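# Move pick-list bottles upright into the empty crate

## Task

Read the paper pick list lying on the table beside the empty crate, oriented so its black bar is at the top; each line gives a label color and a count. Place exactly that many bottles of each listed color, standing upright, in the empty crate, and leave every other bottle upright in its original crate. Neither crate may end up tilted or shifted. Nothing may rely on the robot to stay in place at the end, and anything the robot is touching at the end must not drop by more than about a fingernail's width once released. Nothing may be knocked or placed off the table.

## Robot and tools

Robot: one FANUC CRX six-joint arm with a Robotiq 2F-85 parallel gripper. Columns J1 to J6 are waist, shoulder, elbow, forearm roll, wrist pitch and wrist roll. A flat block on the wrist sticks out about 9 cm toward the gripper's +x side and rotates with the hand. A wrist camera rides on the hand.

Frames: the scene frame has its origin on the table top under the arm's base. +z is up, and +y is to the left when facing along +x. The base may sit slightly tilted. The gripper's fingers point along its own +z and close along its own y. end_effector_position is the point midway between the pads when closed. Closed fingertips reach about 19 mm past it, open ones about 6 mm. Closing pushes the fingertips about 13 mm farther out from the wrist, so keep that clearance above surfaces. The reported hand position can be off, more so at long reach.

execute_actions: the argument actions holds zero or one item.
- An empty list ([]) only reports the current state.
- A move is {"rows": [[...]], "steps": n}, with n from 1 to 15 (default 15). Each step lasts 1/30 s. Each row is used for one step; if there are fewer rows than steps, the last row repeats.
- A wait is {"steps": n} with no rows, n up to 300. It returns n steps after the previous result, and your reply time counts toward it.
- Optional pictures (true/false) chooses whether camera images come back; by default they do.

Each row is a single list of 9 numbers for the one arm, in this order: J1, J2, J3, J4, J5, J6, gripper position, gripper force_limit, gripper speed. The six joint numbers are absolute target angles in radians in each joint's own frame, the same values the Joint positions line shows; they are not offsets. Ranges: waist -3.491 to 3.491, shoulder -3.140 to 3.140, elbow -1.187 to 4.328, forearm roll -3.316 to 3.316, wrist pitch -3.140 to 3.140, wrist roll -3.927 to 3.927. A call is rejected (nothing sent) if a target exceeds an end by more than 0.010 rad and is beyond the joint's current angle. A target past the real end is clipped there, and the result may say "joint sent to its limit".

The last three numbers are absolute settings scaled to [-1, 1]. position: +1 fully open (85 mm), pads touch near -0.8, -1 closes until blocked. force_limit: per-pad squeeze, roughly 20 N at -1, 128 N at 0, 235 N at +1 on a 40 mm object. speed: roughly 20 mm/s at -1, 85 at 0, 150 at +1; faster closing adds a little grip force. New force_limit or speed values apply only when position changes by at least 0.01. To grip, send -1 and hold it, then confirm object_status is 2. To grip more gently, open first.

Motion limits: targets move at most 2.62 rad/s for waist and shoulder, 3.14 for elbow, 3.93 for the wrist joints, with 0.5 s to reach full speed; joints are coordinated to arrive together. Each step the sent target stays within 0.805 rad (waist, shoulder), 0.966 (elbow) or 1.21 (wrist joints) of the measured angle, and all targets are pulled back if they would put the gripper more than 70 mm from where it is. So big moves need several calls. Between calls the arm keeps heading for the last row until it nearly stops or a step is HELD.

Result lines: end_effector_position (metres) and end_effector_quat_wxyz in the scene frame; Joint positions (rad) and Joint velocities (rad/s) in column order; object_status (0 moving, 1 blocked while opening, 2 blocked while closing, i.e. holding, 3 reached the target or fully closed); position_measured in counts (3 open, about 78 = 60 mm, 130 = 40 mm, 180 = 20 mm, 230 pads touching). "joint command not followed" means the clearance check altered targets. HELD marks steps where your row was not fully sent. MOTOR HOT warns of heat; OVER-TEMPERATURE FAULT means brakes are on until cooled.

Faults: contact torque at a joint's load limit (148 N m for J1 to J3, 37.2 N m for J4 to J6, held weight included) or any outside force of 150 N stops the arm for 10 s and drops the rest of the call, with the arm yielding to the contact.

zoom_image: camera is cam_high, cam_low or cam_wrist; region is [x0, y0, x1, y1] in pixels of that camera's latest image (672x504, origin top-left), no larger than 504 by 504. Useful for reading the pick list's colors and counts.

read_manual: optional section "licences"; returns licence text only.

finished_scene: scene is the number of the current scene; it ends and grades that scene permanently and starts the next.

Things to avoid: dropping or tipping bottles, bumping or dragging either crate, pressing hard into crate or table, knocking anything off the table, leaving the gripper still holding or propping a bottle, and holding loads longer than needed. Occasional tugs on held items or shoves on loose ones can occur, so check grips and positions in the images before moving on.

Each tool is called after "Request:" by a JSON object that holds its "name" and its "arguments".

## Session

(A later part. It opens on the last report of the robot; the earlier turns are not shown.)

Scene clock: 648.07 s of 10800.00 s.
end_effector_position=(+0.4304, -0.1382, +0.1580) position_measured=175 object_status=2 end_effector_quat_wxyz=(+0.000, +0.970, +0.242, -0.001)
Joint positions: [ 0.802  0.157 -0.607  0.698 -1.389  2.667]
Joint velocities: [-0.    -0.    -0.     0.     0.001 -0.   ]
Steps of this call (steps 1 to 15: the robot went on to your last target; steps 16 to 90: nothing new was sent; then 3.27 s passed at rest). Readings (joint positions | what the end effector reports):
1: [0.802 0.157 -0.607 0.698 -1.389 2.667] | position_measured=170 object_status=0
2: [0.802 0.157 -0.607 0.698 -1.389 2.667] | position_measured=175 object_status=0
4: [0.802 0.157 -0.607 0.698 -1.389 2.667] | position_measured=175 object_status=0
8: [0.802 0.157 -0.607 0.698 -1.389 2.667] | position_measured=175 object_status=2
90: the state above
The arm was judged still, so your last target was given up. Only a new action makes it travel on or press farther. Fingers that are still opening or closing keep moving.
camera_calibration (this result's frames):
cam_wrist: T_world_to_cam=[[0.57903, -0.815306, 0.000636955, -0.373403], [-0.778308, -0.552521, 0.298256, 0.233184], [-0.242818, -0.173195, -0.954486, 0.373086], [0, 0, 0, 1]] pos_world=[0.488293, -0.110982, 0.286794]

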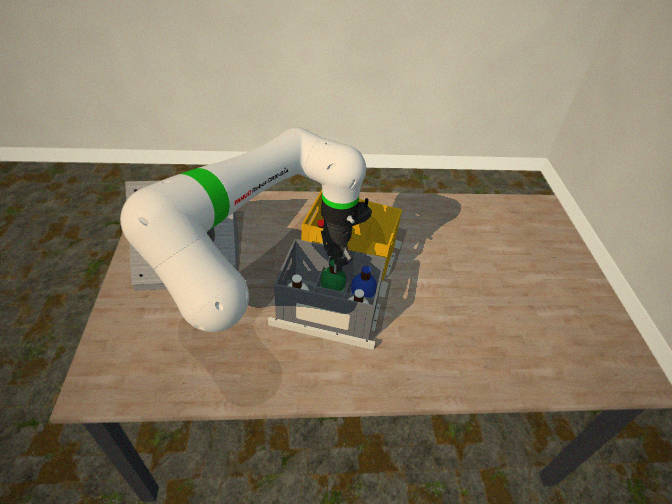

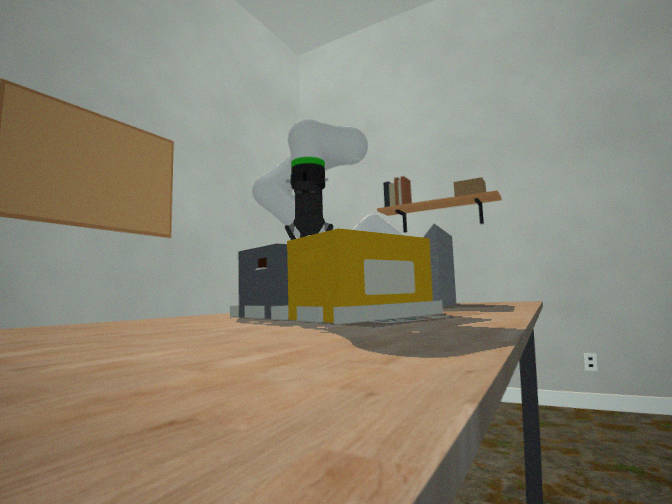

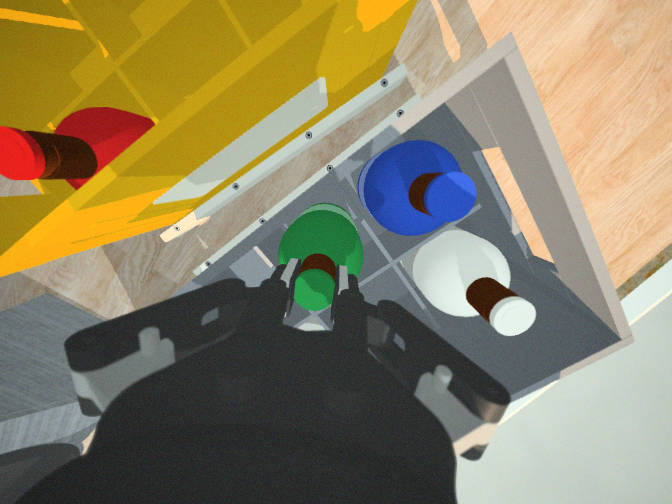

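Request:
{"name": "execute_actions", "arguments": {"actions": []}}

Scene clock: 768.07 s of 10800.00 s.
end_effector_position=(+0.4304, -0.1382, +0.1580) position_measured=175 object_status=2 end_effector_quat_wxyz=(+0.000, +0.970, +0.242, -0.001)
Joint positions: [ 0.802  0.157 -0.607  0.698 -1.389  2.667]
Joint velocities: [-0.  0.  0. -0. -0. -0.]
Steps of this call (steps 1 to 90: nothing new was sent; then 117.00 s passed at rest). Readings (joint positions | what the end effector reports):
1: [0.802 0.157 -0.607 0.698 -1.389 2.667] | position_measured=175 object_status=2
2: [0.802 0.157 -0.607 0.698 -1.389 2.667] | position_measured=175 object_status=2
4: [0.802 0.157 -0.607 0.698 -1.389 2.667] | position_measured=175 object_status=2
8: [0.802 0.157 -0.607 0.698 -1.389 2.667] | position_measured=175 object_status=2
90: the state above
camera_calibration (this result's frames):
cam_wrist: T_world_to_cam=[[0.57903, -0.815306, 0.0006372, -0.373403], [-0.778308, -0.552521, 0.298256, 0.233184], [-0.242818, -0.173195, -0.954486, 0.373086], [0, 0, 0, 1]] pos_world=[0.488293, -0.110981, 0.286794]

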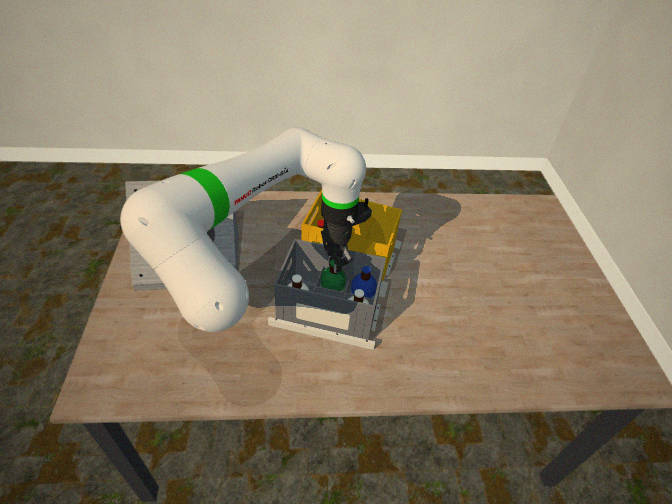

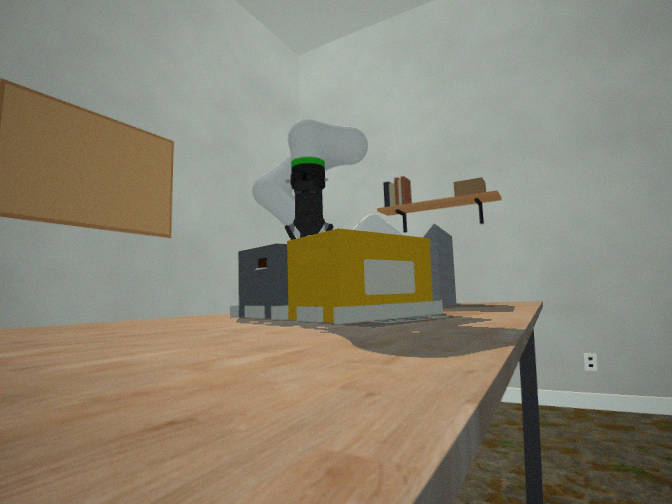

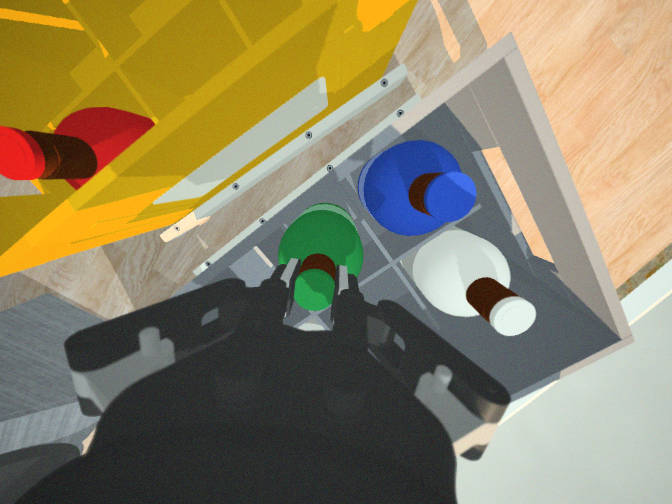

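Request:
{"name": "execute_actions", "arguments": {"actions": []}}

Scene clock: 813.67 s of 10800.00 s.
end_effector_position=(+0.4304, -0.1382, +0.1580) position_measured=175 object_status=2 end_effector_quat_wxyz=(+0.000, +0.970, +0.242, -0.001)
Joint positions: [ 0.802  0.157 -0.607  0.698 -1.389  2.667]
Joint velocities: [-0. -0.  0.  0. -0.  0.]
Steps of this call (steps 1 to 90: nothing new was sent; then 42.60 s passed at rest). Readings (joint positions | what the end effector reports):
1: [0.802 0.157 -0.607 0.698 -1.389 2.667] | position_measured=175 object_status=2
2: [0.802 0.157 -0.607 0.698 -1.389 2.667] | position_measured=175 object_status=2
4: [0.802 0.157 -0.607 0.698 -1.389 2.667] | position_measured=175 object_status=2
8: [0.802 0.157 -0.607 0.698 -1.389 2.667] | position_measured=175 object_status=2
90: the state above
camera_calibration (this result's frames):
cam_wrist: T_world_to_cam=[[0.57903, -0.815306, 0.000636959, -0.373403], [-0.778308, -0.552521, 0.298256, 0.233184], [-0.242818, -0.173195, -0.954486, 0.373086], [0, 0, 0, 1]] pos_world=[0.488293, -0.110982, 0.286794]

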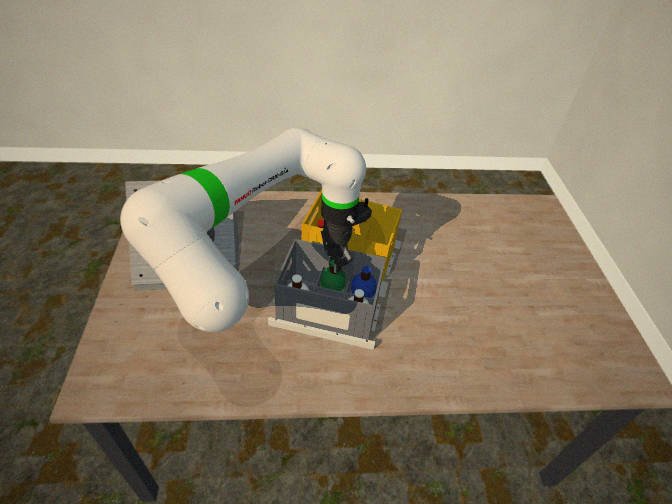

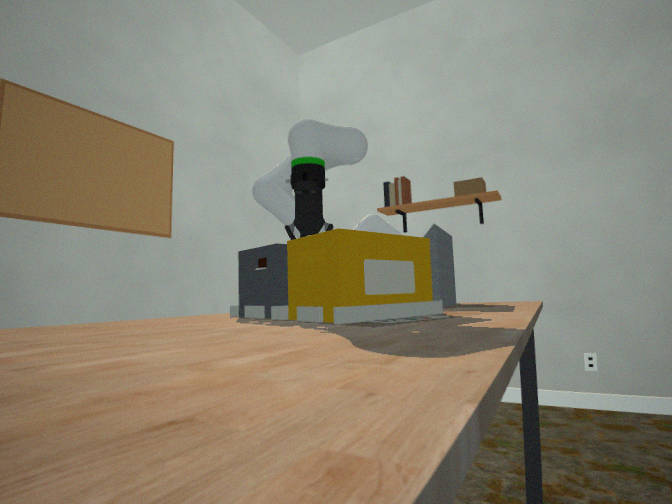

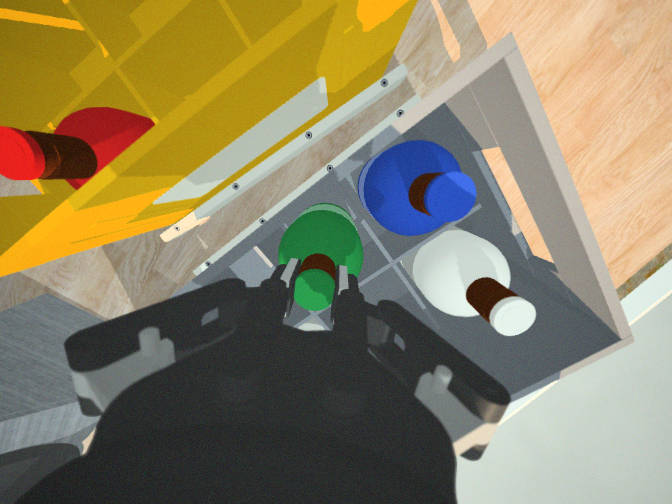

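Request:
{"name": "execute_actions", "arguments": {"actions": [{"rows": [[0.80661,0.15625,-0.60217,0.69460,-1.39617,2.66824,-1,0.5,0.5],[0.81633,0.15299,-0.59302,0.68782,-1.41038,2.67036,-1,0.5,0.5],[0.83079,0.14900,-0.57876,0.67790,-1.43139,2.67319,-1,0.5,0.5],[0.84977,0.14474,-0.55905,0.66514,-1.45912,2.67666,-1,0.5,0.5],[0.87159,0.14207,-0.53470,0.65088,-1.49077,2.67992,-1,0.5,0.5],[0.89277,0.14043,-0.50951,0.63747,-1.52213,2.68291,-1,0.5,0.5],[0.91332,0.13985,-0.48350,0.62489,-1.55321,2.68566,-1,0.5,0.5],[0.93325,0.14030,-0.45665,0.61315,-1.58399,2.68814,-1,0.5,0.5],[0.95254,0.14181,-0.42897,0.60224,-1.61449,2.69036,-1,0.5,0.5],[0.97119,0.14435,-0.40047,0.59218,-1.64471,2.69232,-1,0.5,0.5],[0.98922,0.14795,-0.37113,0.58295,-1.67463,2.69403,-1,0.5,0.5],[1.00661,0.15258,-0.34096,0.57456,-1.70427,2.69547,-1,0.5,0.5],[1.02337,0.15827,-0.30996,0.56702,-1.73361,2.69666,-1,0.5,0.5],[1.03769,0.16521,-0.28251,0.56104,-1.75809,2.69724,-1,0.5,0.5],[1.04839,0.17539,-0.25848,0.55652,-1.77503,2.69481,-1,0.5,0.5]], "steps": 15}], "pictures": false}}

Request:
{"name": "execute_actions", "arguments": {"actions": [{"rows": [[1.05630,0.19068,-0.23737,0.55283,-1.78376,2.68863,-1,0.5,0.5],[1.06172,0.21191,-0.21875,0.54962,-1.78406,2.67822,-1,0.5,0.5],[1.06570,0.23842,-0.20101,0.54652,-1.77832,2.66422,-1,0.5,0.5],[1.06908,0.26865,-0.18309,0.54334,-1.76924,2.64785,-1,0.5,0.5],[1.07245,0.29888,-0.16516,0.54016,-1.76016,2.63148,-1,0.5,0.5],[1.07583,0.32911,-0.14724,0.53698,-1.75108,2.61510,-1,0.5,0.5],[1.07921,0.35934,-0.12931,0.53380,-1.74200,2.59873,-1,0.5,0.5],[1.08259,0.38957,-0.11139,0.53061,-1.73292,2.58236,-1,0.5,0.5],[1.08573,0.41764,-0.09475,0.52766,-1.72449,2.56716,-1,0.5,0.5],[1.08863,0.44355,-0.07939,0.52493,-1.71671,2.55313,-1,0.5,0.5],[1.09031,0.46581,-0.06831,0.52292,-1.70782,2.54054,-1,0.5,0.5],[1.08980,0.48296,-0.06450,0.52213,-1.69607,2.52973,-1,0.5,0.5],[1.08606,0.49364,-0.07085,0.52316,-1.67971,2.52092,-1,0.5,0.5],[1.07896,0.49810,-0.08709,0.52623,-1.65873,2.51403,-1,0.5,0.5],[1.06844,0.49783,-0.11223,0.53157,-1.63282,2.50837,-1,0.5,0.5]], "steps": 15}], "pictures": true}}

Request:
{"name": "execute_actions", "arguments": {"actions": [{"rows": [[1.05524,0.49328,-0.14397,0.53904,-1.60400,2.50378,-1,0.5,0.5],[1.04155,0.48901,-0.17532,0.54737,-1.57531,2.49903,-1,0.5,0.5],[1.02740,0.48568,-0.20576,0.55653,-1.54662,2.49398,-1,0.5,0.5],[1.01281,0.48394,-0.23478,0.56645,-1.51780,2.48853,-1,0.5,0.5],[0.99782,0.48447,-0.26188,0.57711,-1.48871,2.48254,-1,0.5,0.5],[0.98236,0.48594,-0.28807,0.58857,-1.45962,2.47627,-1,0.5,0.5],[0.96644,0.48835,-0.31335,0.60086,-1.43052,2.46971,-1,0.5,0.5],[0.95124,0.49142,-0.33602,0.61300,-1.40351,2.46336,-1,0.5,0.5],[0.93807,0.49466,-0.35459,0.62382,-1.38065,2.45779,-1,0.5,0.5],[0.92708,0.49773,-0.36937,0.63305,-1.36195,2.45311,-1,0.5,0.5],[0.91778,0.50060,-0.38140,0.64100,-1.34636,2.44911,-1,0.5,0.5],[0.91023,0.50308,-0.39083,0.64753,-1.33390,2.44585,-1,0.5,0.5],[0.90452,0.50506,-0.39780,0.65252,-1.32455,2.44337,-1,0.5,0.5],[0.90069,0.50643,-0.40240,0.65590,-1.31831,2.44170,-1,0.5,0.5],[0.89812,0.50736,-0.40543,0.65817,-1.31416,2.44058,-1,0.5,0.5]], "steps": 15}], "pictures": false}}

Request:
{"name": "execute_actions", "arguments": {"actions": [{"rows": [[0.89683,0.50784,-0.40695,0.65931,-1.31208,2.44002,-1,0.5,0.5],[0.89658,0.50794,-0.40725,0.65954,-1.31166,2.43991,0.02,0,1],[0.89658,0.50794,-0.40725,0.65954,-1.31166,2.43991,0.02,0,1],[0.90197,0.50596,-0.40087,0.65477,-1.32039,2.44226,0.02,0,1],[0.90960,0.50329,-0.39161,0.64808,-1.33286,2.44557,0.02,0,1],[0.91965,0.50000,-0.37901,0.63939,-1.34948,2.44991,0.02,0,1],[0.92959,0.49523,-0.36459,0.63050,-1.36863,2.45657,0.02,0,1],[0.93578,0.48827,-0.35167,0.62406,-1.38658,2.46637,0.02,0,1],[0.93589,0.47786,-0.34217,0.62151,-1.40171,2.48074,0.02,0,1],[0.93004,0.46382,-0.33627,0.62270,-1.41401,2.49973,0.02,0,1],[0.91825,0.44603,-0.33406,0.62753,-1.42347,2.52338,0.02,0,1],[0.90175,0.42588,-0.33550,0.63538,-1.42967,2.54981,0.02,0,1],[0.88525,0.40573,-0.33695,0.64324,-1.43587,2.57625,0.02,0,1],[0.86875,0.38559,-0.33839,0.65109,-1.44208,2.60268,0.02,0,1],[0.85225,0.36544,-0.33984,0.65895,-1.44828,2.62911,0.02,0,1]], "steps": 15}], "pictures": true}}

Request:
{"name": "execute_actions", "arguments": {"actions": [{"rows": [[0.83575,0.34529,-0.34128,0.66680,-1.45448,2.65555,0.02,0,1],[0.81925,0.32515,-0.34273,0.67466,-1.46068,2.68198,0.02,0,1],[0.80275,0.30500,-0.34417,0.68251,-1.46688,2.70841,0.02,0,1],[0.78625,0.28485,-0.34562,0.69037,-1.47308,2.73485,0.02,0,1],[0.76830,0.26487,-0.34871,0.69906,-1.47711,2.76099,0.02,0,1],[0.74960,0.24495,-0.35264,0.70816,-1.48005,2.78701,0.02,0,1],[0.73083,0.22497,-0.35655,0.71719,-1.48296,2.81311,0.02,0,1],[0.71125,0.20504,-0.36130,0.72659,-1.48474,2.83914,0.02,0,1],[0.69155,0.18511,-0.36596,0.73600,-1.48656,2.86525,0.02,0,1],[0.67356,0.16733,-0.37049,0.74454,-1.48761,2.88855,0.02,0,1],[0.65785,0.15243,-0.37474,0.75193,-1.48777,2.90813,0.02,0,1],[0.64343,0.14129,-0.38028,0.75873,-1.48458,2.92284,0.02,0,1],[0.62874,0.13417,-0.38864,0.76581,-1.47584,2.93242,0.02,0,1],[0.61371,0.13122,-0.39969,0.77327,-1.46152,2.93688,0.02,0,1],[0.60071,0.13112,-0.41032,0.77991,-1.44635,2.93786,0.02,0,1]], "steps": 15}], "pictures": false}}

Request:
{"name": "execute_actions", "arguments": {"actions": [{"rows": [[0.59072,0.13273,-0.41914,0.78518,-1.43287,2.93672,0.02,0,1],[0.58316,0.13406,-0.42564,0.78921,-1.42274,2.93584,-1,0.5,0.5],[0.57895,0.13484,-0.42921,0.79147,-1.41710,2.93535,-1,0.5,0.5],[0.57726,0.13516,-0.43063,0.79239,-1.41484,2.93516,-1,0.5,0.5]], "steps": 8}], "pictures": true}}

Scene clock: 853.97 s of 10800.00 s.
end_effector_position=(+0.4309, -0.1402, +0.2952) position_measured=175 object_status=2 end_effector_quat_wxyz=(-0.001, +0.970, +0.241, +0.001)
Joint positions: [ 0.999  0.149 -0.351  0.58  -1.692  2.694]
Joint velocities: [ 0.468  0.132  0.814 -0.223 -0.781  0.036]
Steps of this call (steps 1 to 90: nothing new was sent; then 36.80 s passed at rest; steps 91 to 105: all 15 steps of this action). Readings (joint positions | what the end effector reports):
91: [0.802 0.157 -0.607 0.698 -1.390 2.667] | position_measured=175 object_status=2
92: [0.804 0.157 -0.605 0.695 -1.393 2.667] | position_measured=175 object_status=2
94: [0.817 0.153 -0.591 0.686 -1.413 2.670] | position_measured=175 object_status=2
98: [0.876 0.143 -0.527 0.648 -1.498 2.680] | position_measured=175 object_status=2
105: the state above

Scene clock: 854.47 s of 10800.00 s.
end_effector_position=(+0.4778, -0.0127, +0.3416) position_measured=175 object_status=2 end_effector_quat_wxyz=(-0.001, +0.978, +0.208, +0.001)
Joint positions: [ 1.087  0.463 -0.079  0.525 -1.696  2.539]
Joint velocities: [ 0.     0.543  0.098 -0.     0.545 -0.383]
Steps of this call (steps 1 to 15: all 15 steps of this action). Readings (joint positions | what the end effector reports):
1: [1.014 0.155 -0.324 0.572 -1.717 2.695] | position_measured=175 object_status=2
2: [1.027 0.163 -0.297 0.566 -1.739 2.695] | position_measured=175 object_status=2
4: [1.049 0.190 -0.249 0.556 -1.769 2.690] | position_measured=175 object_status=2
8: [1.069 0.286 -0.176 0.542 -1.770 2.643] | position_measured=175 object_status=2
15: the state above
camera_calibration (this result's frames):
cam_wrist: T_world_to_cam=[[0.520848, -0.853649, -0.000681098, -0.270891], [-0.81573, -0.497946, 0.294336, 0.304569], [-0.251599, -0.152749, -0.955702, 0.5865], [0, 0, 0, 1]] pos_world=[0.537102, 0.0100009, 0.470689]

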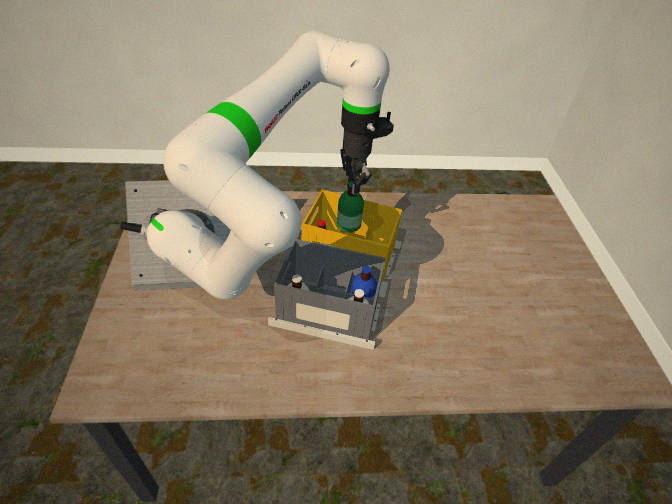

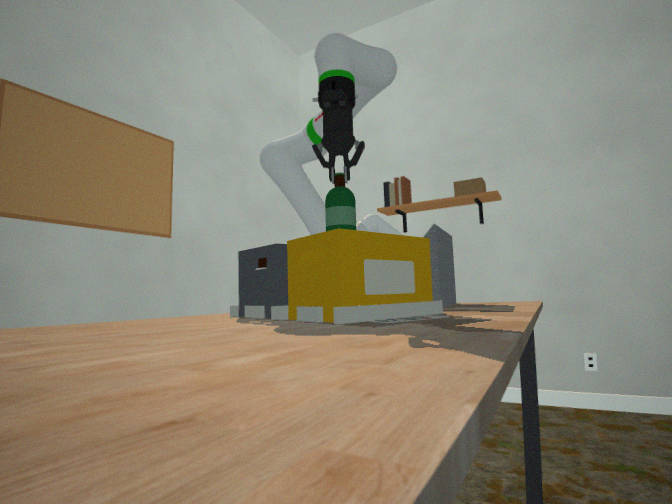

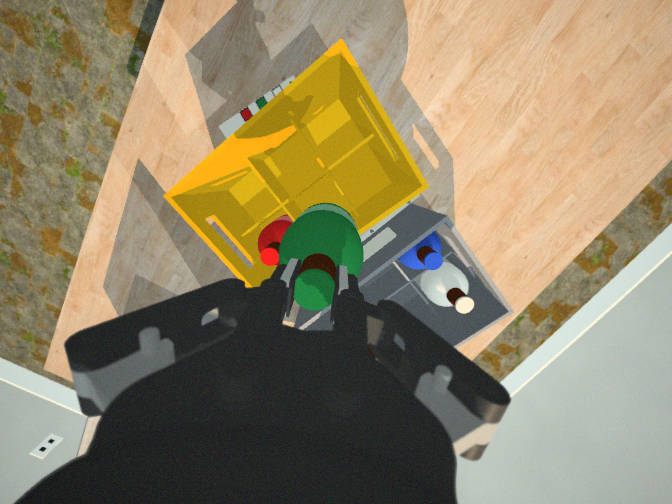

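Scene clock: 854.97 s of 10800.00 s.
end_effector_position=(+0.4814, +0.0028, +0.1691) position_measured=175 object_status=2 end_effector_quat_wxyz=(+0.000, +0.979, +0.203, -0.001)
Joint positions: [ 0.91   0.503 -0.39   0.648 -1.334  2.446]
Joint velocities: [-0.241  0.082 -0.311  0.208  0.404 -0.102]
Steps of this call (steps 1 to 15: all 15 steps of this action). Readings (joint positions | what the end effector reports):
1: [1.086 0.479 -0.078 0.525 -1.674 2.527] | position_measured=175 object_status=2
2: [1.081 0.490 -0.085 0.527 -1.653 2.518] | position_measured=175 object_status=2
4: [1.062 0.495 -0.120 0.536 -1.611 2.506] | position_measured=175 object_status=2
8: [1.006 0.488 -0.239 0.572 -1.506 2.485] | position_measured=175 object_status=2
15: the state above

Scene clock: 855.47 s of 10800.00 s.
end_effector_position=(+0.4919, -0.0413, +0.2085) position_measured=127 object_status=0 end_effector_quat_wxyz=(-0.004, +0.977, +0.214, +0.002)
Joint positions: [ 0.9    0.42  -0.337  0.635 -1.429  2.557]
Joint velocities: [-0.474 -0.51  -0.     0.212 -0.192  0.67 ]
Steps of this call (steps 1 to 15: all 15 steps of this action). Readings (joint positions | what the end effector reports):
1: [0.903 0.506 -0.399 0.654 -1.322 2.443] | position_measured=175 object_status=2
2: [0.899 0.507 -0.404 0.657 -1.316 2.441] | position_measured=175 object_status=0
4: [0.897 0.508 -0.406 0.659 -1.313 2.440] | position_measured=165 object_status=0
8: [0.918 0.500 -0.380 0.640 -1.349 2.450] | position_measured=131 object_status=0
15: the state above
camera_calibration (this result's frames):
cam_wrist: T_world_to_cam=[[0.53016, -0.847876, -0.00607002, -0.305916], [-0.810159, -0.508662, 0.291384, 0.338421], [-0.250145, -0.149563, -0.956587, 0.458019], [0, 0, 0, 1]] pos_world=[0.550931, -0.018734, 0.337668]

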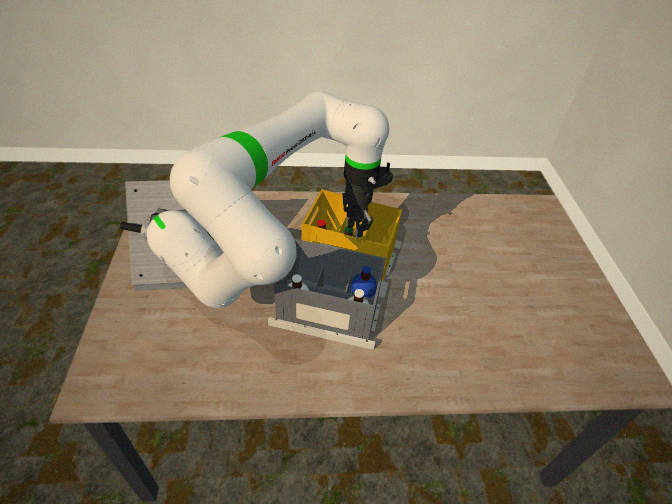

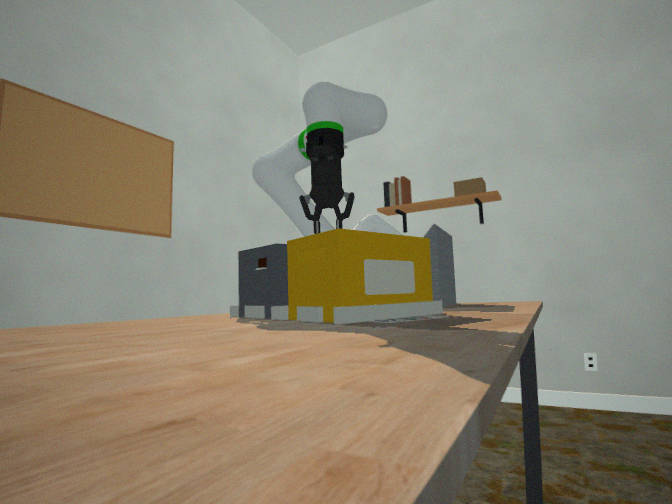

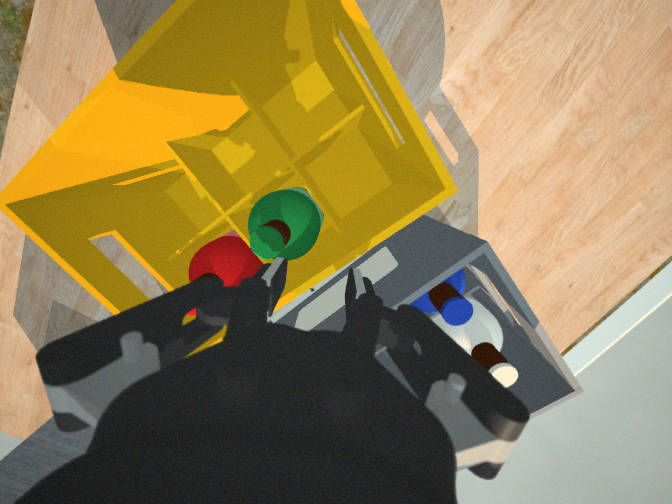

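Scene clock: 855.97 s of 10800.00 s.
end_effector_position=(+0.4916, -0.2380, +0.1886) position_measured=127 object_status=3 end_effector_quat_wxyz=(+0.001, +0.971, +0.240, -0.003)
Joint positions: [ 0.643  0.147 -0.384  0.759 -1.483  2.915]
Joint velocities: [-0.478 -0.273 -0.247  0.228  0.135  0.364]
Steps of this call (steps 1 to 15: all 15 steps of this action). Readings (joint positions | what the end effector reports):
1: [0.884 0.403 -0.337 0.643 -1.436 2.580] | position_measured=127 object_status=0
2: [0.868 0.384 -0.338 0.651 -1.442 2.604] | position_measured=127 object_status=0
4: [0.837 0.346 -0.341 0.666 -1.454 2.654] | position_measured=127 object_status=3
8: [0.770 0.268 -0.350 0.698 -1.475 2.757] | position_measured=127 object_status=3
15: the state above

Scene clock: 856.23 s of 10800.00 s.
end_effector_position=(+0.4903, -0.2506, +0.1582) position_measured=170 object_status=0 end_effector_quat_wxyz=(+0.000, +0.970, +0.243, -0.000)
Joint positions: [ 0.578  0.135 -0.43   0.793 -1.415  2.936]
Joint velocities: [ 0.001  0.    -0.003  0.005  0.006 -0.   ]
Steps of this call (steps 1 to 8: all 8 steps of this action). Readings (joint positions | what the end effector reports):
1: [0.628 0.139 -0.393 0.767 -1.476 2.925] | position_measured=127 object_status=3
2: [0.613 0.135 -0.403 0.774 -1.462 2.932] | position_measured=127 object_status=0
4: [0.590 0.134 -0.421 0.786 -1.431 2.936] | position_measured=134 object_status=0
8: the state above
camera_calibration (this result's frames):
cam_wrist: T_world_to_cam=[[0.579455, -0.815004, 0.00119159, -0.49994], [-0.778212, -0.552861, 0.297878, 0.217522], [-0.242113, -0.173534, -0.954603, 0.368012], [0, 0, 0, 1]] pos_world=[0.548072, -0.223331, 0.287106]

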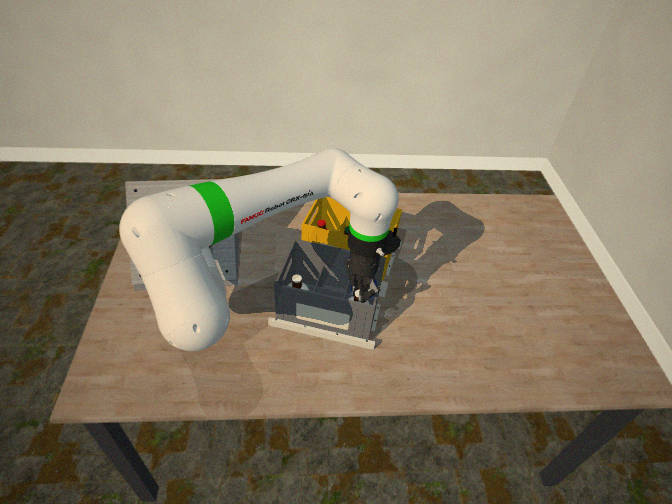

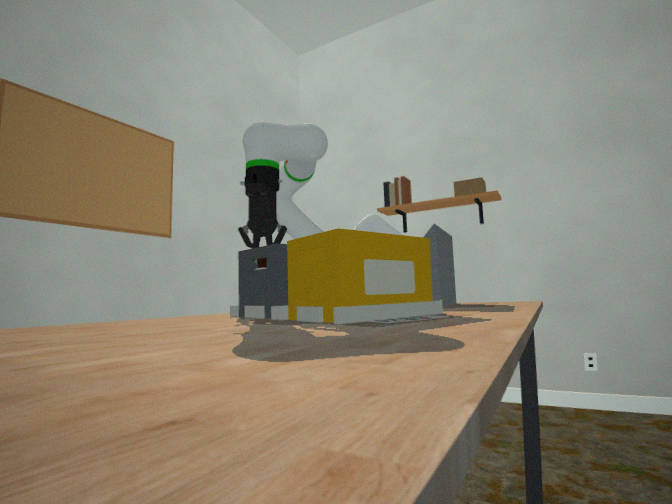

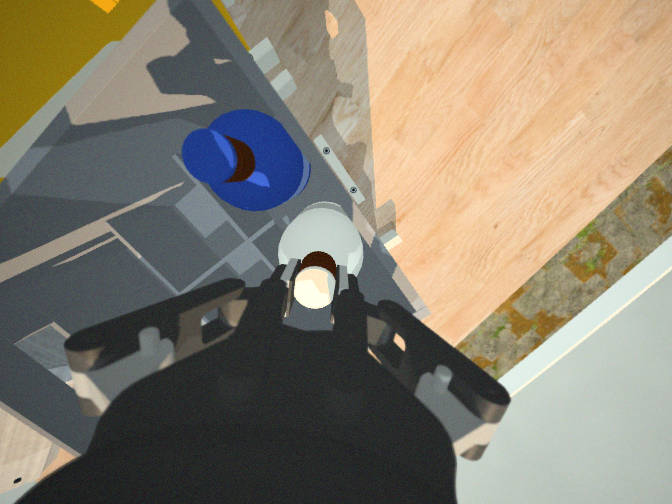

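Request:
{"name": "execute_actions", "arguments": {"actions": []}}

Request:
{"name": "zoom_image", "arguments": {"camera": "cam_wrist", "region": [240, 190, 400, 330]}}

Request:
{"name": "zoom_image", "arguments": {"camera": "cam_high", "region": [250, 170, 430, 360]}}

Scene clock: 862.43 s of 10800.00 s.
end_effector_position=(+0.4900, -0.2506, +0.1578) position_measured=175 object_status=2 end_effector_quat_wxyz=(+0.000, +0.970, +0.242, -0.001)
Joint positions: [ 0.577  0.135 -0.431  0.792 -1.415  2.935]
Joint velocities: [-0.     0.    -0.     0.     0.001 -0.   ]
Steps of this call (steps 1 to 15: the robot went on to your last target; steps 16 to 90: nothing new was sent; then 3.20 s passed at rest). Readings (joint positions | what the end effector reports):
1: [0.578 0.135 -0.430 0.793 -1.415 2.936] | position_measured=175 object_status=0
2: [0.578 0.135 -0.430 0.793 -1.415 2.936] | position_measured=175 object_status=0
4: [0.578 0.135 -0.431 0.793 -1.415 2.936] | position_measured=175 object_status=0
8: [0.577 0.135 -0.431 0.793 -1.415 2.935] | position_measured=175 object_status=2
90: the state above
The arm was judged still, so your last target was given up. Only a new action makes it travel on or press farther. Fingers that are still opening or closing keep moving.
camera_calibration (this result's frames):
cam_wrist: T_world_to_cam=[[0.579146, -0.815224, 0.000669204, -0.499605], [-0.778217, -0.552611, 0.298327, 0.217472], [-0.242833, -0.173296, -0.954464, 0.367971], [0, 0, 0, 1]] pos_world=[0.547941, -0.223344, 0.286672]

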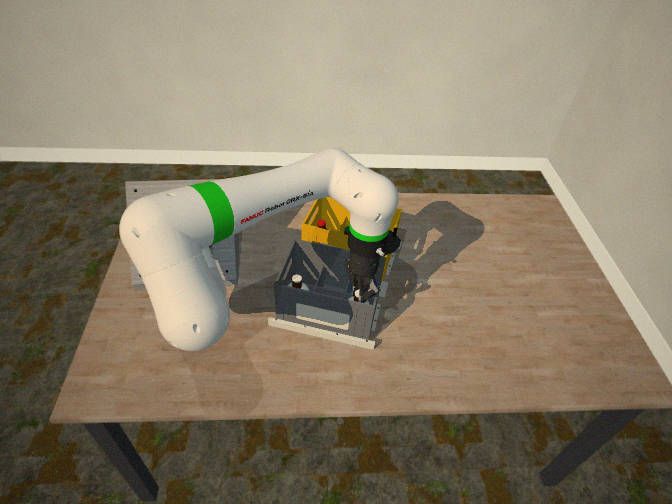

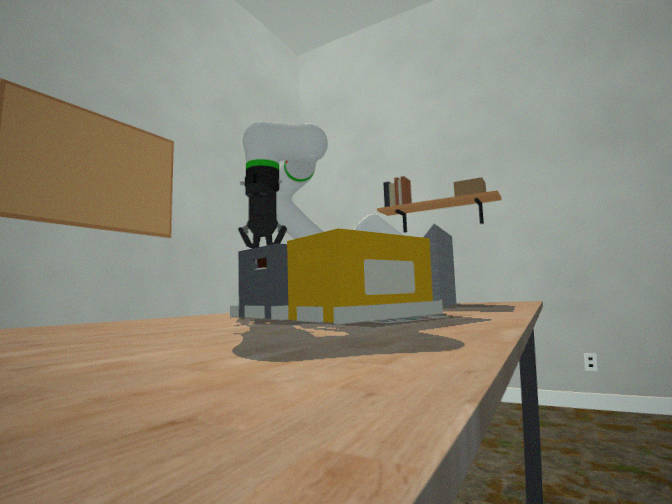

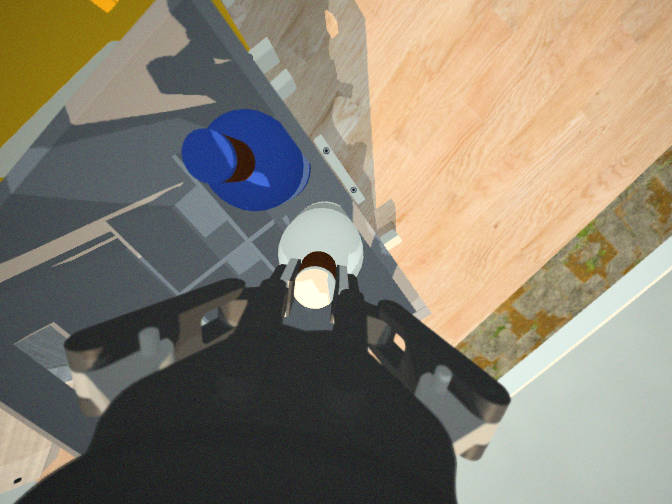

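Region (240, 190, 400, 330) of cam_wrist's 672x504 image, scaled by 3.150, with more detail than that image has; it fills the top 441 rows of this view, and the rest is white.

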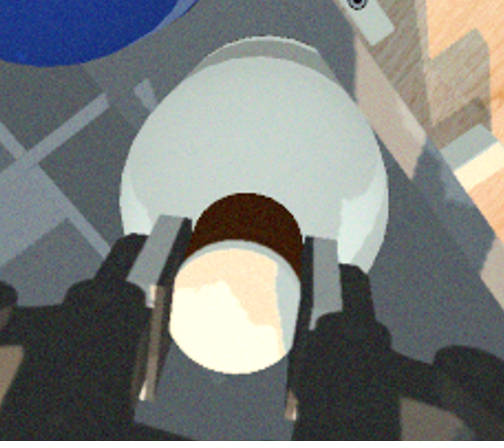

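Region (250, 170, 430, 360) of cam_high's 672x504 image, scaled by 2.653, with more detail than that image has; it fills the left 477 columns of this view, and the rest is white.

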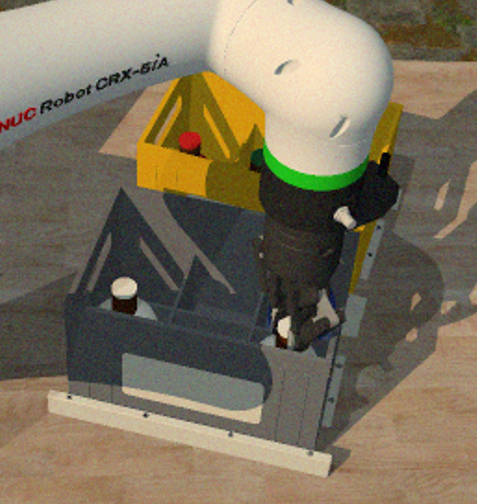

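Request:
{"name": "execute_actions", "arguments": {"actions": []}}

Scene clock: 982.43 s of 10800.00 s.
end_effector_position=(+0.4900, -0.2506, +0.1578) position_measured=175 object_status=2 end_effector_quat_wxyz=(+0.000, +0.970, +0.242, -0.001)
Joint positions: [ 0.577  0.135 -0.431  0.792 -1.415  2.935]
Joint velocities: [ 0.001 -0.    -0.    -0.     0.     0.   ]
Steps of this call (steps 1 to 90: nothing new was sent; then 117.00 s passed at rest). Readings (joint positions | what the end effector reports):
1: [0.577 0.135 -0.431 0.792 -1.415 2.935] | position_measured=175 object_status=2
2: [0.577 0.135 -0.431 0.792 -1.415 2.935] | position_measured=175 object_status=2
4: [0.577 0.135 -0.431 0.792 -1.415 2.935] | position_measured=175 object_status=2
8: [0.577 0.135 -0.431 0.792 -1.415 2.935] | position_measured=175 object_status=2
90: the state above
camera_calibration (this result's frames):
cam_wrist: T_world_to_cam=[[0.579146, -0.815224, 0.000669039, -0.499605], [-0.778217, -0.552611, 0.298327, 0.217472], [-0.242834, -0.173296, -0.954463, 0.367971], [0, 0, 0, 1]] pos_world=[0.54794, -0.223344, 0.286671]

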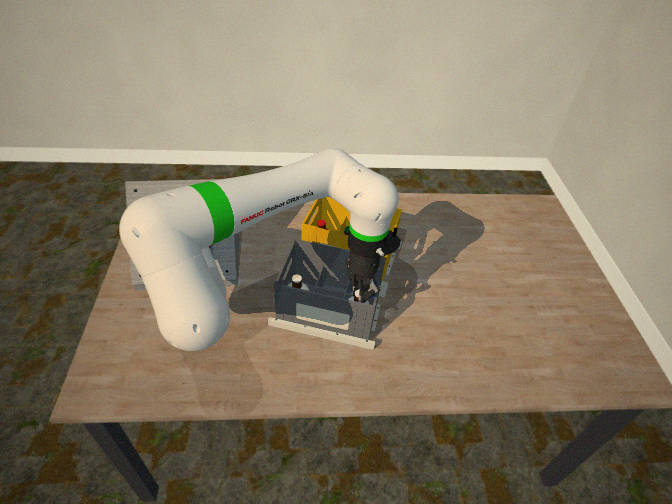

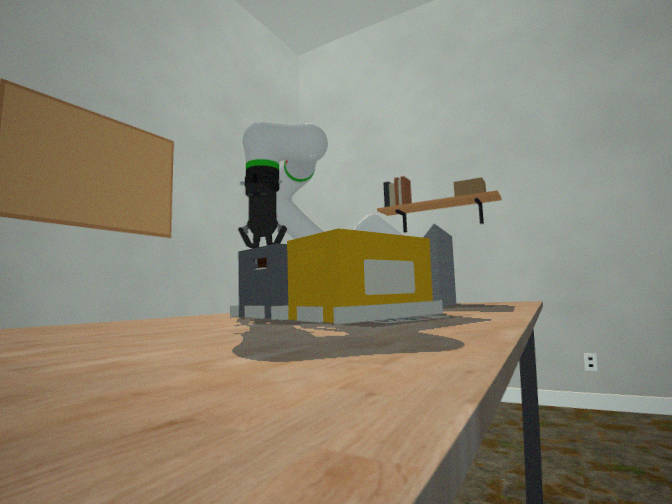

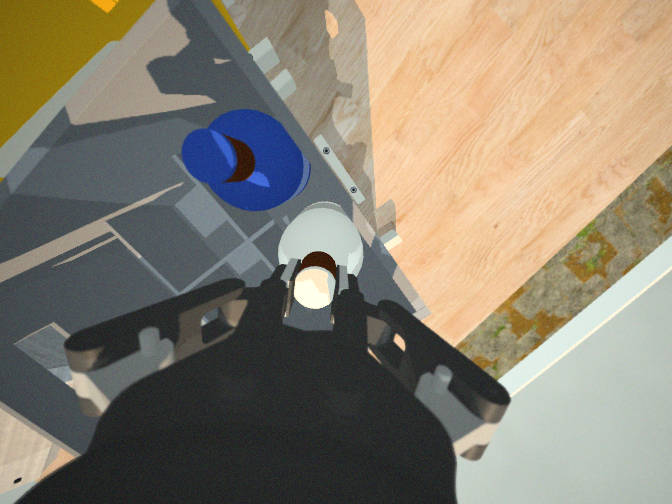

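Request:
{"name": "execute_actions", "arguments": {"actions": [{"rows": [[0.58232,0.13421,-0.42636,0.78966,-1.42161,2.93575,-1,0.5,0.5],[0.59239,0.13245,-0.41768,0.78429,-1.43512,2.93691,-1,0.5,0.5],[0.60733,0.13015,-0.40434,0.77648,-1.45532,2.93860,-1,0.5,0.5],[0.62696,0.12774,-0.38594,0.76650,-1.48214,2.94078,-1,0.5,0.5],[0.64943,0.12588,-0.36361,0.75550,-1.51325,2.94319,-1,0.5,0.5],[0.67145,0.12503,-0.34032,0.74519,-1.54417,2.94547,-1,0.5,0.5],[0.69302,0.12521,-0.31610,0.73557,-1.57491,2.94762,-1,0.5,0.5],[0.71413,0.12641,-0.29093,0.72663,-1.60547,2.94963,-1,0.5,0.5],[0.73562,0.13029,-0.26462,0.71796,-1.63517,2.94940,-1,0.5,0.5],[0.75740,0.13682,-0.23717,0.70952,-1.66398,2.94703,-1,0.5,0.5],[0.77868,0.14580,-0.20957,0.70152,-1.69082,2.94256,-1,0.5,0.5],[0.79980,0.15791,-0.18174,0.69365,-1.71537,2.93513,-1,0.5,0.5],[0.82002,0.17280,-0.15472,0.68601,-1.73662,2.92489,-1,0.5,0.5],[0.83902,0.19089,-0.12945,0.67846,-1.75330,2.91110,-1,0.5,0.5],[0.85618,0.21175,-0.10692,0.67104,-1.76454,2.89406,-1,0.5,0.5]], "steps": 15}], "pictures": false}}

Request:
{"name": "execute_actions", "arguments": {"actions": [{"rows": [[0.87156,0.23531,-0.08693,0.66366,-1.77057,2.87414,-1,0.5,0.5],[0.88432,0.26046,-0.07056,0.65666,-1.77089,2.85249,-1,0.5,0.5],[0.89462,0.28585,-0.05704,0.65031,-1.76730,2.83100,-1,0.5,0.5],[0.90342,0.31118,-0.04438,0.64449,-1.76218,2.81058,-1,0.5,0.5],[0.91081,0.33649,-0.03259,0.63921,-1.75554,2.79119,-1,0.5,0.5],[0.91790,0.36232,-0.01938,0.63418,-1.74943,2.77301,-1,0.5,0.5],[0.92471,0.38867,-0.00475,0.62939,-1.74387,2.75603,-1,0.5,0.5],[0.93184,0.41497,0.00999,0.62450,-1.73852,2.73940,-1,0.5,0.5],[0.93868,0.44179,0.02615,0.61984,-1.73371,2.72397,-1,0.5,0.5],[0.94524,0.46913,0.04373,0.61543,-1.72943,2.70975,-1,0.5,0.5],[0.95150,0.49699,0.06273,0.61126,-1.72569,2.69673,-1,0.5,0.5],[0.95748,0.52536,0.08315,0.60732,-1.72249,2.68492,-1,0.5,0.5],[0.96225,0.55378,0.10261,0.60395,-1.71777,2.67394,-1,0.5,0.5],[0.96418,0.58125,0.11907,0.60190,-1.70983,2.66448,-1,0.5,0.5],[0.96441,0.60746,0.13226,0.60070,-1.69933,2.65565,-1,0.5,0.5]], "steps": 15}], "pictures": false}}

Request:
{"name": "execute_actions", "arguments": {"actions": [{"rows": [[0.96346,0.63263,0.14325,0.60018,-1.68723,2.64748,-1,0.5,0.5],[0.96179,0.65697,0.15313,0.60016,-1.67451,2.64005,-1,0.5,0.5],[0.95943,0.68045,0.16178,0.60065,-1.66114,2.63322,-1,0.5,0.5],[0.95630,0.70236,0.16849,0.60168,-1.64705,2.62697,-1,0.5,0.5],[0.95234,0.72199,0.17245,0.60330,-1.63220,2.62119,-1,0.5,0.5],[0.94643,0.73904,0.17305,0.60612,-1.61578,2.61637,-1,0.5,0.5],[0.93885,0.75251,0.16875,0.61002,-1.59753,2.61183,-1,0.5,0.5],[0.92923,0.76202,0.15799,0.61530,-1.57636,2.60698,-1,0.5,0.5],[0.91783,0.76723,0.13996,0.62193,-1.55206,2.60118,-1,0.5,0.5],[0.90507,0.76913,0.11668,0.62979,-1.52572,2.59461,-1,0.5,0.5],[0.89169,0.76866,0.08976,0.63852,-1.49827,2.58717,-1,0.5,0.5],[0.87849,0.76911,0.06497,0.64758,-1.47206,2.57996,-1,0.5,0.5],[0.86602,0.77032,0.04305,0.65653,-1.44801,2.57325,-1,0.5,0.5],[0.85484,0.77201,0.02459,0.66484,-1.42703,2.56733,-1,0.5,0.5],[0.84503,0.77394,0.00925,0.67236,-1.40905,2.56220,-1,0.5,0.5]], "steps": 15}], "pictures": false}}

Request:
{"name": "execute_actions", "arguments": {"actions": [{"rows": [[0.83666,0.77591,-0.00322,0.67893,-1.39400,2.55786,-1,0.5,0.5],[0.82978,0.77774,-0.01305,0.68443,-1.38185,2.55433,-1,0.5,0.5],[0.82445,0.77929,-0.02043,0.68876,-1.37253,2.55160,-1,0.5,0.5],[0.82069,0.78044,-0.02550,0.69184,-1.36603,2.54970,-1,0.5,0.5],[0.81821,0.78123,-0.02880,0.69389,-1.36177,2.54844,-1,0.5,0.5],[0.81670,0.78173,-0.03078,0.69514,-1.35918,2.54768,-1,0.5,0.5],[0.81605,0.78194,-0.03163,0.69568,-1.35807,2.54735,-1,0.5,0.5],[0.81605,0.78194,-0.03163,0.69568,-1.35807,2.54735,0.02,0,1],[0.81605,0.78194,-0.03163,0.69568,-1.35807,2.54735,0.02,0,1],[0.82037,0.78054,-0.02594,0.69210,-1.36548,2.54953,0.02,0,1],[0.82680,0.77859,-0.01720,0.68684,-1.37663,2.55280,0.02,0,1],[0.83529,0.77626,-0.00521,0.68002,-1.39157,2.55715,0.02,0,1],[0.84367,0.77424,0.00720,0.67341,-1.40660,2.56149,0.02,0,1],[0.84990,0.77293,0.01677,0.66860,-1.41793,2.56474,0.02,0,1],[0.85330,0.77229,0.02213,0.66601,-1.42418,2.56652,0.02,0,1]], "steps": 15}], "pictures": false}}

Request:
{"name": "execute_actions", "arguments": {"actions": [{"rows": [[0.85484,0.77201,0.02459,0.66484,-1.42703,2.56733,0.02,0,1]], "steps": 4}], "pictures": true}}

Request:
{"name": "zoom_image", "arguments": {"camera": "cam_wrist", "region": [170, 120, 370, 290]}}

Scene clock: 1016.53 s of 10800.00 s.
end_effector_position=(+0.4943, -0.2414, +0.2944) position_measured=175 object_status=2 end_effector_quat_wxyz=(-0.002, +0.971, +0.240, +0.002)
Joint positions: [ 0.793  0.152 -0.19   0.696 -1.703  2.94 ]
Joint velocities: [ 0.585  0.39   0.761 -0.227 -0.635 -0.193]
Steps of this call (steps 1 to 90: nothing new was sent; then 30.60 s passed at rest; steps 91 to 105: all 15 steps of this action). Readings (joint positions | what the end effector reports):
91: [0.577 0.135 -0.431 0.792 -1.415 2.935] | position_measured=175 object_status=2
92: [0.579 0.135 -0.429 0.790 -1.419 2.935] | position_measured=175 object_status=2
94: [0.593 0.133 -0.416 0.783 -1.438 2.936] | position_measured=175 object_status=2
98: [0.654 0.127 -0.357 0.754 -1.520 2.944] | position_measured=175 object_status=2
105: the state above

Scene clock: 1017.03 s of 10800.00 s.
end_effector_position=(+0.5478, -0.0689, +0.3411) position_measured=175 object_status=2 end_effector_quat_wxyz=(+0.000, +0.978, +0.207, -0.000)
Joint positions: [ 0.951  0.506  0.07   0.611 -1.725  2.697]
Joint velocities: [ 0.143  0.794  0.511 -0.098  0.159 -0.346]
Steps of this call (steps 1 to 15: all 15 steps of this action). Readings (joint positions | what the end effector reports):
1: [0.812 0.168 -0.164 0.689 -1.723 2.931] | position_measured=175 object_status=2
2: [0.831 0.188 -0.140 0.681 -1.740 2.918] | position_measured=175 object_status=2
4: [0.863 0.231 -0.099 0.667 -1.761 2.880] | position_measured=175 object_status=2
8: [0.904 0.325 -0.040 0.643 -1.761 2.802] | position_measured=175 object_status=2
15: the state above

Scene clock: 1017.53 s of 10800.00 s.
end_effector_position=(+0.5960, +0.0517, +0.2225) position_measured=175 object_status=2 end_effector_quat_wxyz=(+0.000, +0.979, +0.202, -0.000)
Joint positions: [ 0.881  0.77   0.073  0.646 -1.478  2.581]
Joint velocities: [-0.368  0.023 -0.68   0.26   0.705 -0.194]
Steps of this call (steps 1 to 15: all 15 steps of this action). Readings (joint positions | what the end effector reports):
1: [0.956 0.533 0.087 0.608 -1.719 2.685] | position_measured=175 object_status=2
2: [0.959 0.560 0.103 0.606 -1.711 2.675] | position_measured=175 object_status=2
4: [0.962 0.612 0.130 0.602 -1.692 2.656] | position_measured=175 object_status=2
8: [0.957 0.707 0.164 0.602 -1.636 2.626] | position_measured=175 object_status=2
15: the state above

Scene clock: 1018.03 s of 10800.00 s.
end_effector_position=(+0.5951, +0.0515, +0.1827) position_measured=129 object_status=0 end_effector_quat_wxyz=(+0.000, +0.979, +0.203, -0.001)
Joint positions: [ 0.841  0.775  0.005  0.675 -1.403  2.56 ]
Joint velocities: [ 0.198 -0.048  0.285 -0.148 -0.343  0.1  ]
Steps of this call (steps 1 to 15: all 15 steps of this action). Readings (joint positions | what the end effector reports):
1: [0.869 0.771 0.051 0.655 -1.455 2.575] | position_measured=175 object_status=2
2: [0.857 0.772 0.031 0.664 -1.432 2.569] | position_measured=175 object_status=2
4: [0.836 0.776 -0.002 0.679 -1.394 2.558] | position_measured=175 object_status=2
8: [0.817 0.782 -0.030 0.695 -1.360 2.548] | position_measured=175 object_status=0
15: the state above

Scene clock: 1018.17 s of 10800.00 s.
end_effector_position=(+0.5949, +0.0516, +0.1950) position_measured=127 object_status=0 end_effector_quat_wxyz=(+0.000, +0.979, +0.203, -0.001)
Joint positions: [ 0.855  0.772  0.024  0.665 -1.426  2.567]
Joint velocities: [ 0.003 -0.     0.011 -0.012 -0.017  0.005]
Steps of this call (steps 1 to 4: all 4 steps of this action). Readings (joint positions | what the end effector reports):
1: [0.848 0.773 0.013 0.671 -1.414 2.563] | position_measured=128 object_status=0
2: [0.852 0.773 0.020 0.667 -1.421 2.566] | position_measured=127 object_status=0
4: the state above
camera_calibration (this result's frames):
cam_wrist: T_world_to_cam=[[0.511723, -0.85915, 0.000914759, -0.271718], [-0.82011, -0.488152, 0.298542, 0.476488], [-0.256045, -0.153521, -0.954396, 0.488124], [0, 0, 0, 1]] pos_world=[0.654799, 0.0740892, 0.323861]

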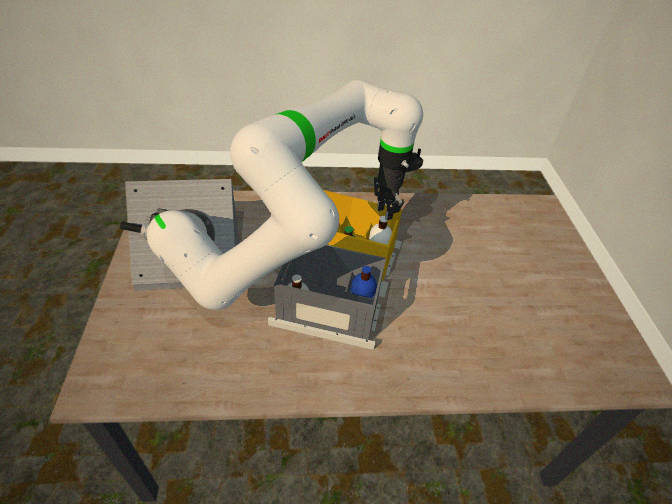

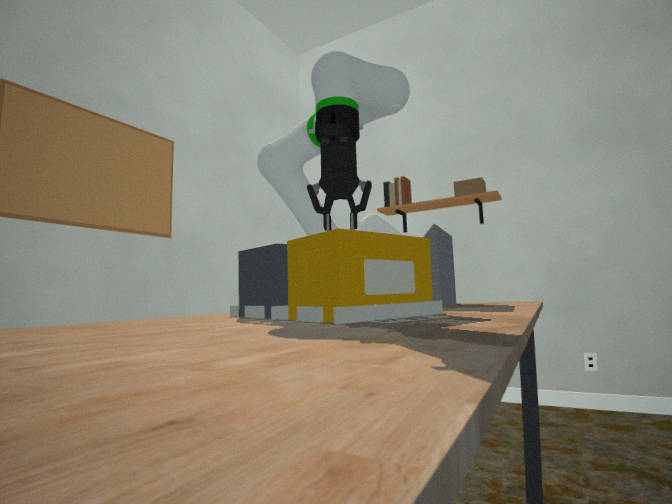

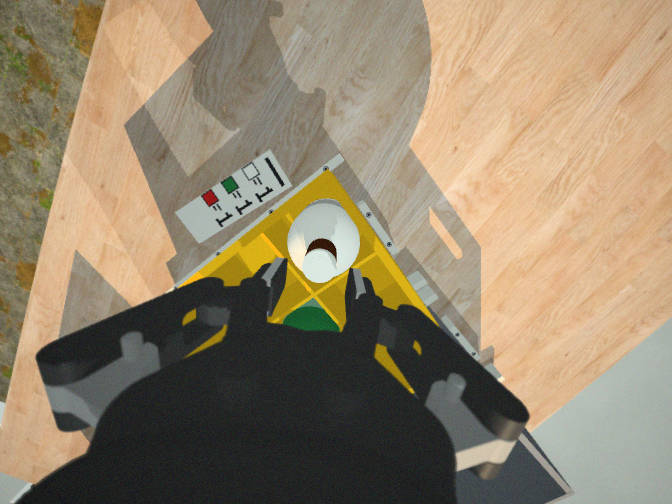

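Region (170, 120, 370, 290) of cam_wrist's 672x504 image, scaled by 2.520, with more detail than that image has; it fills the top 428 rows of this view, and the rest is white.

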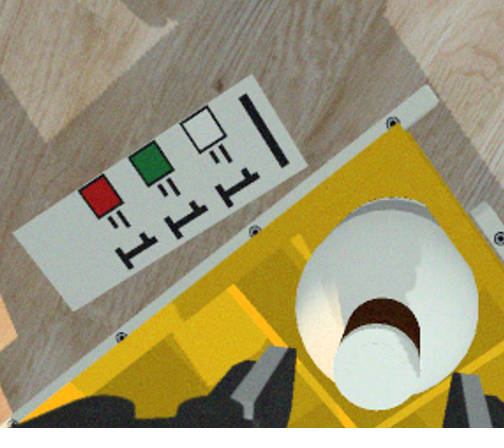

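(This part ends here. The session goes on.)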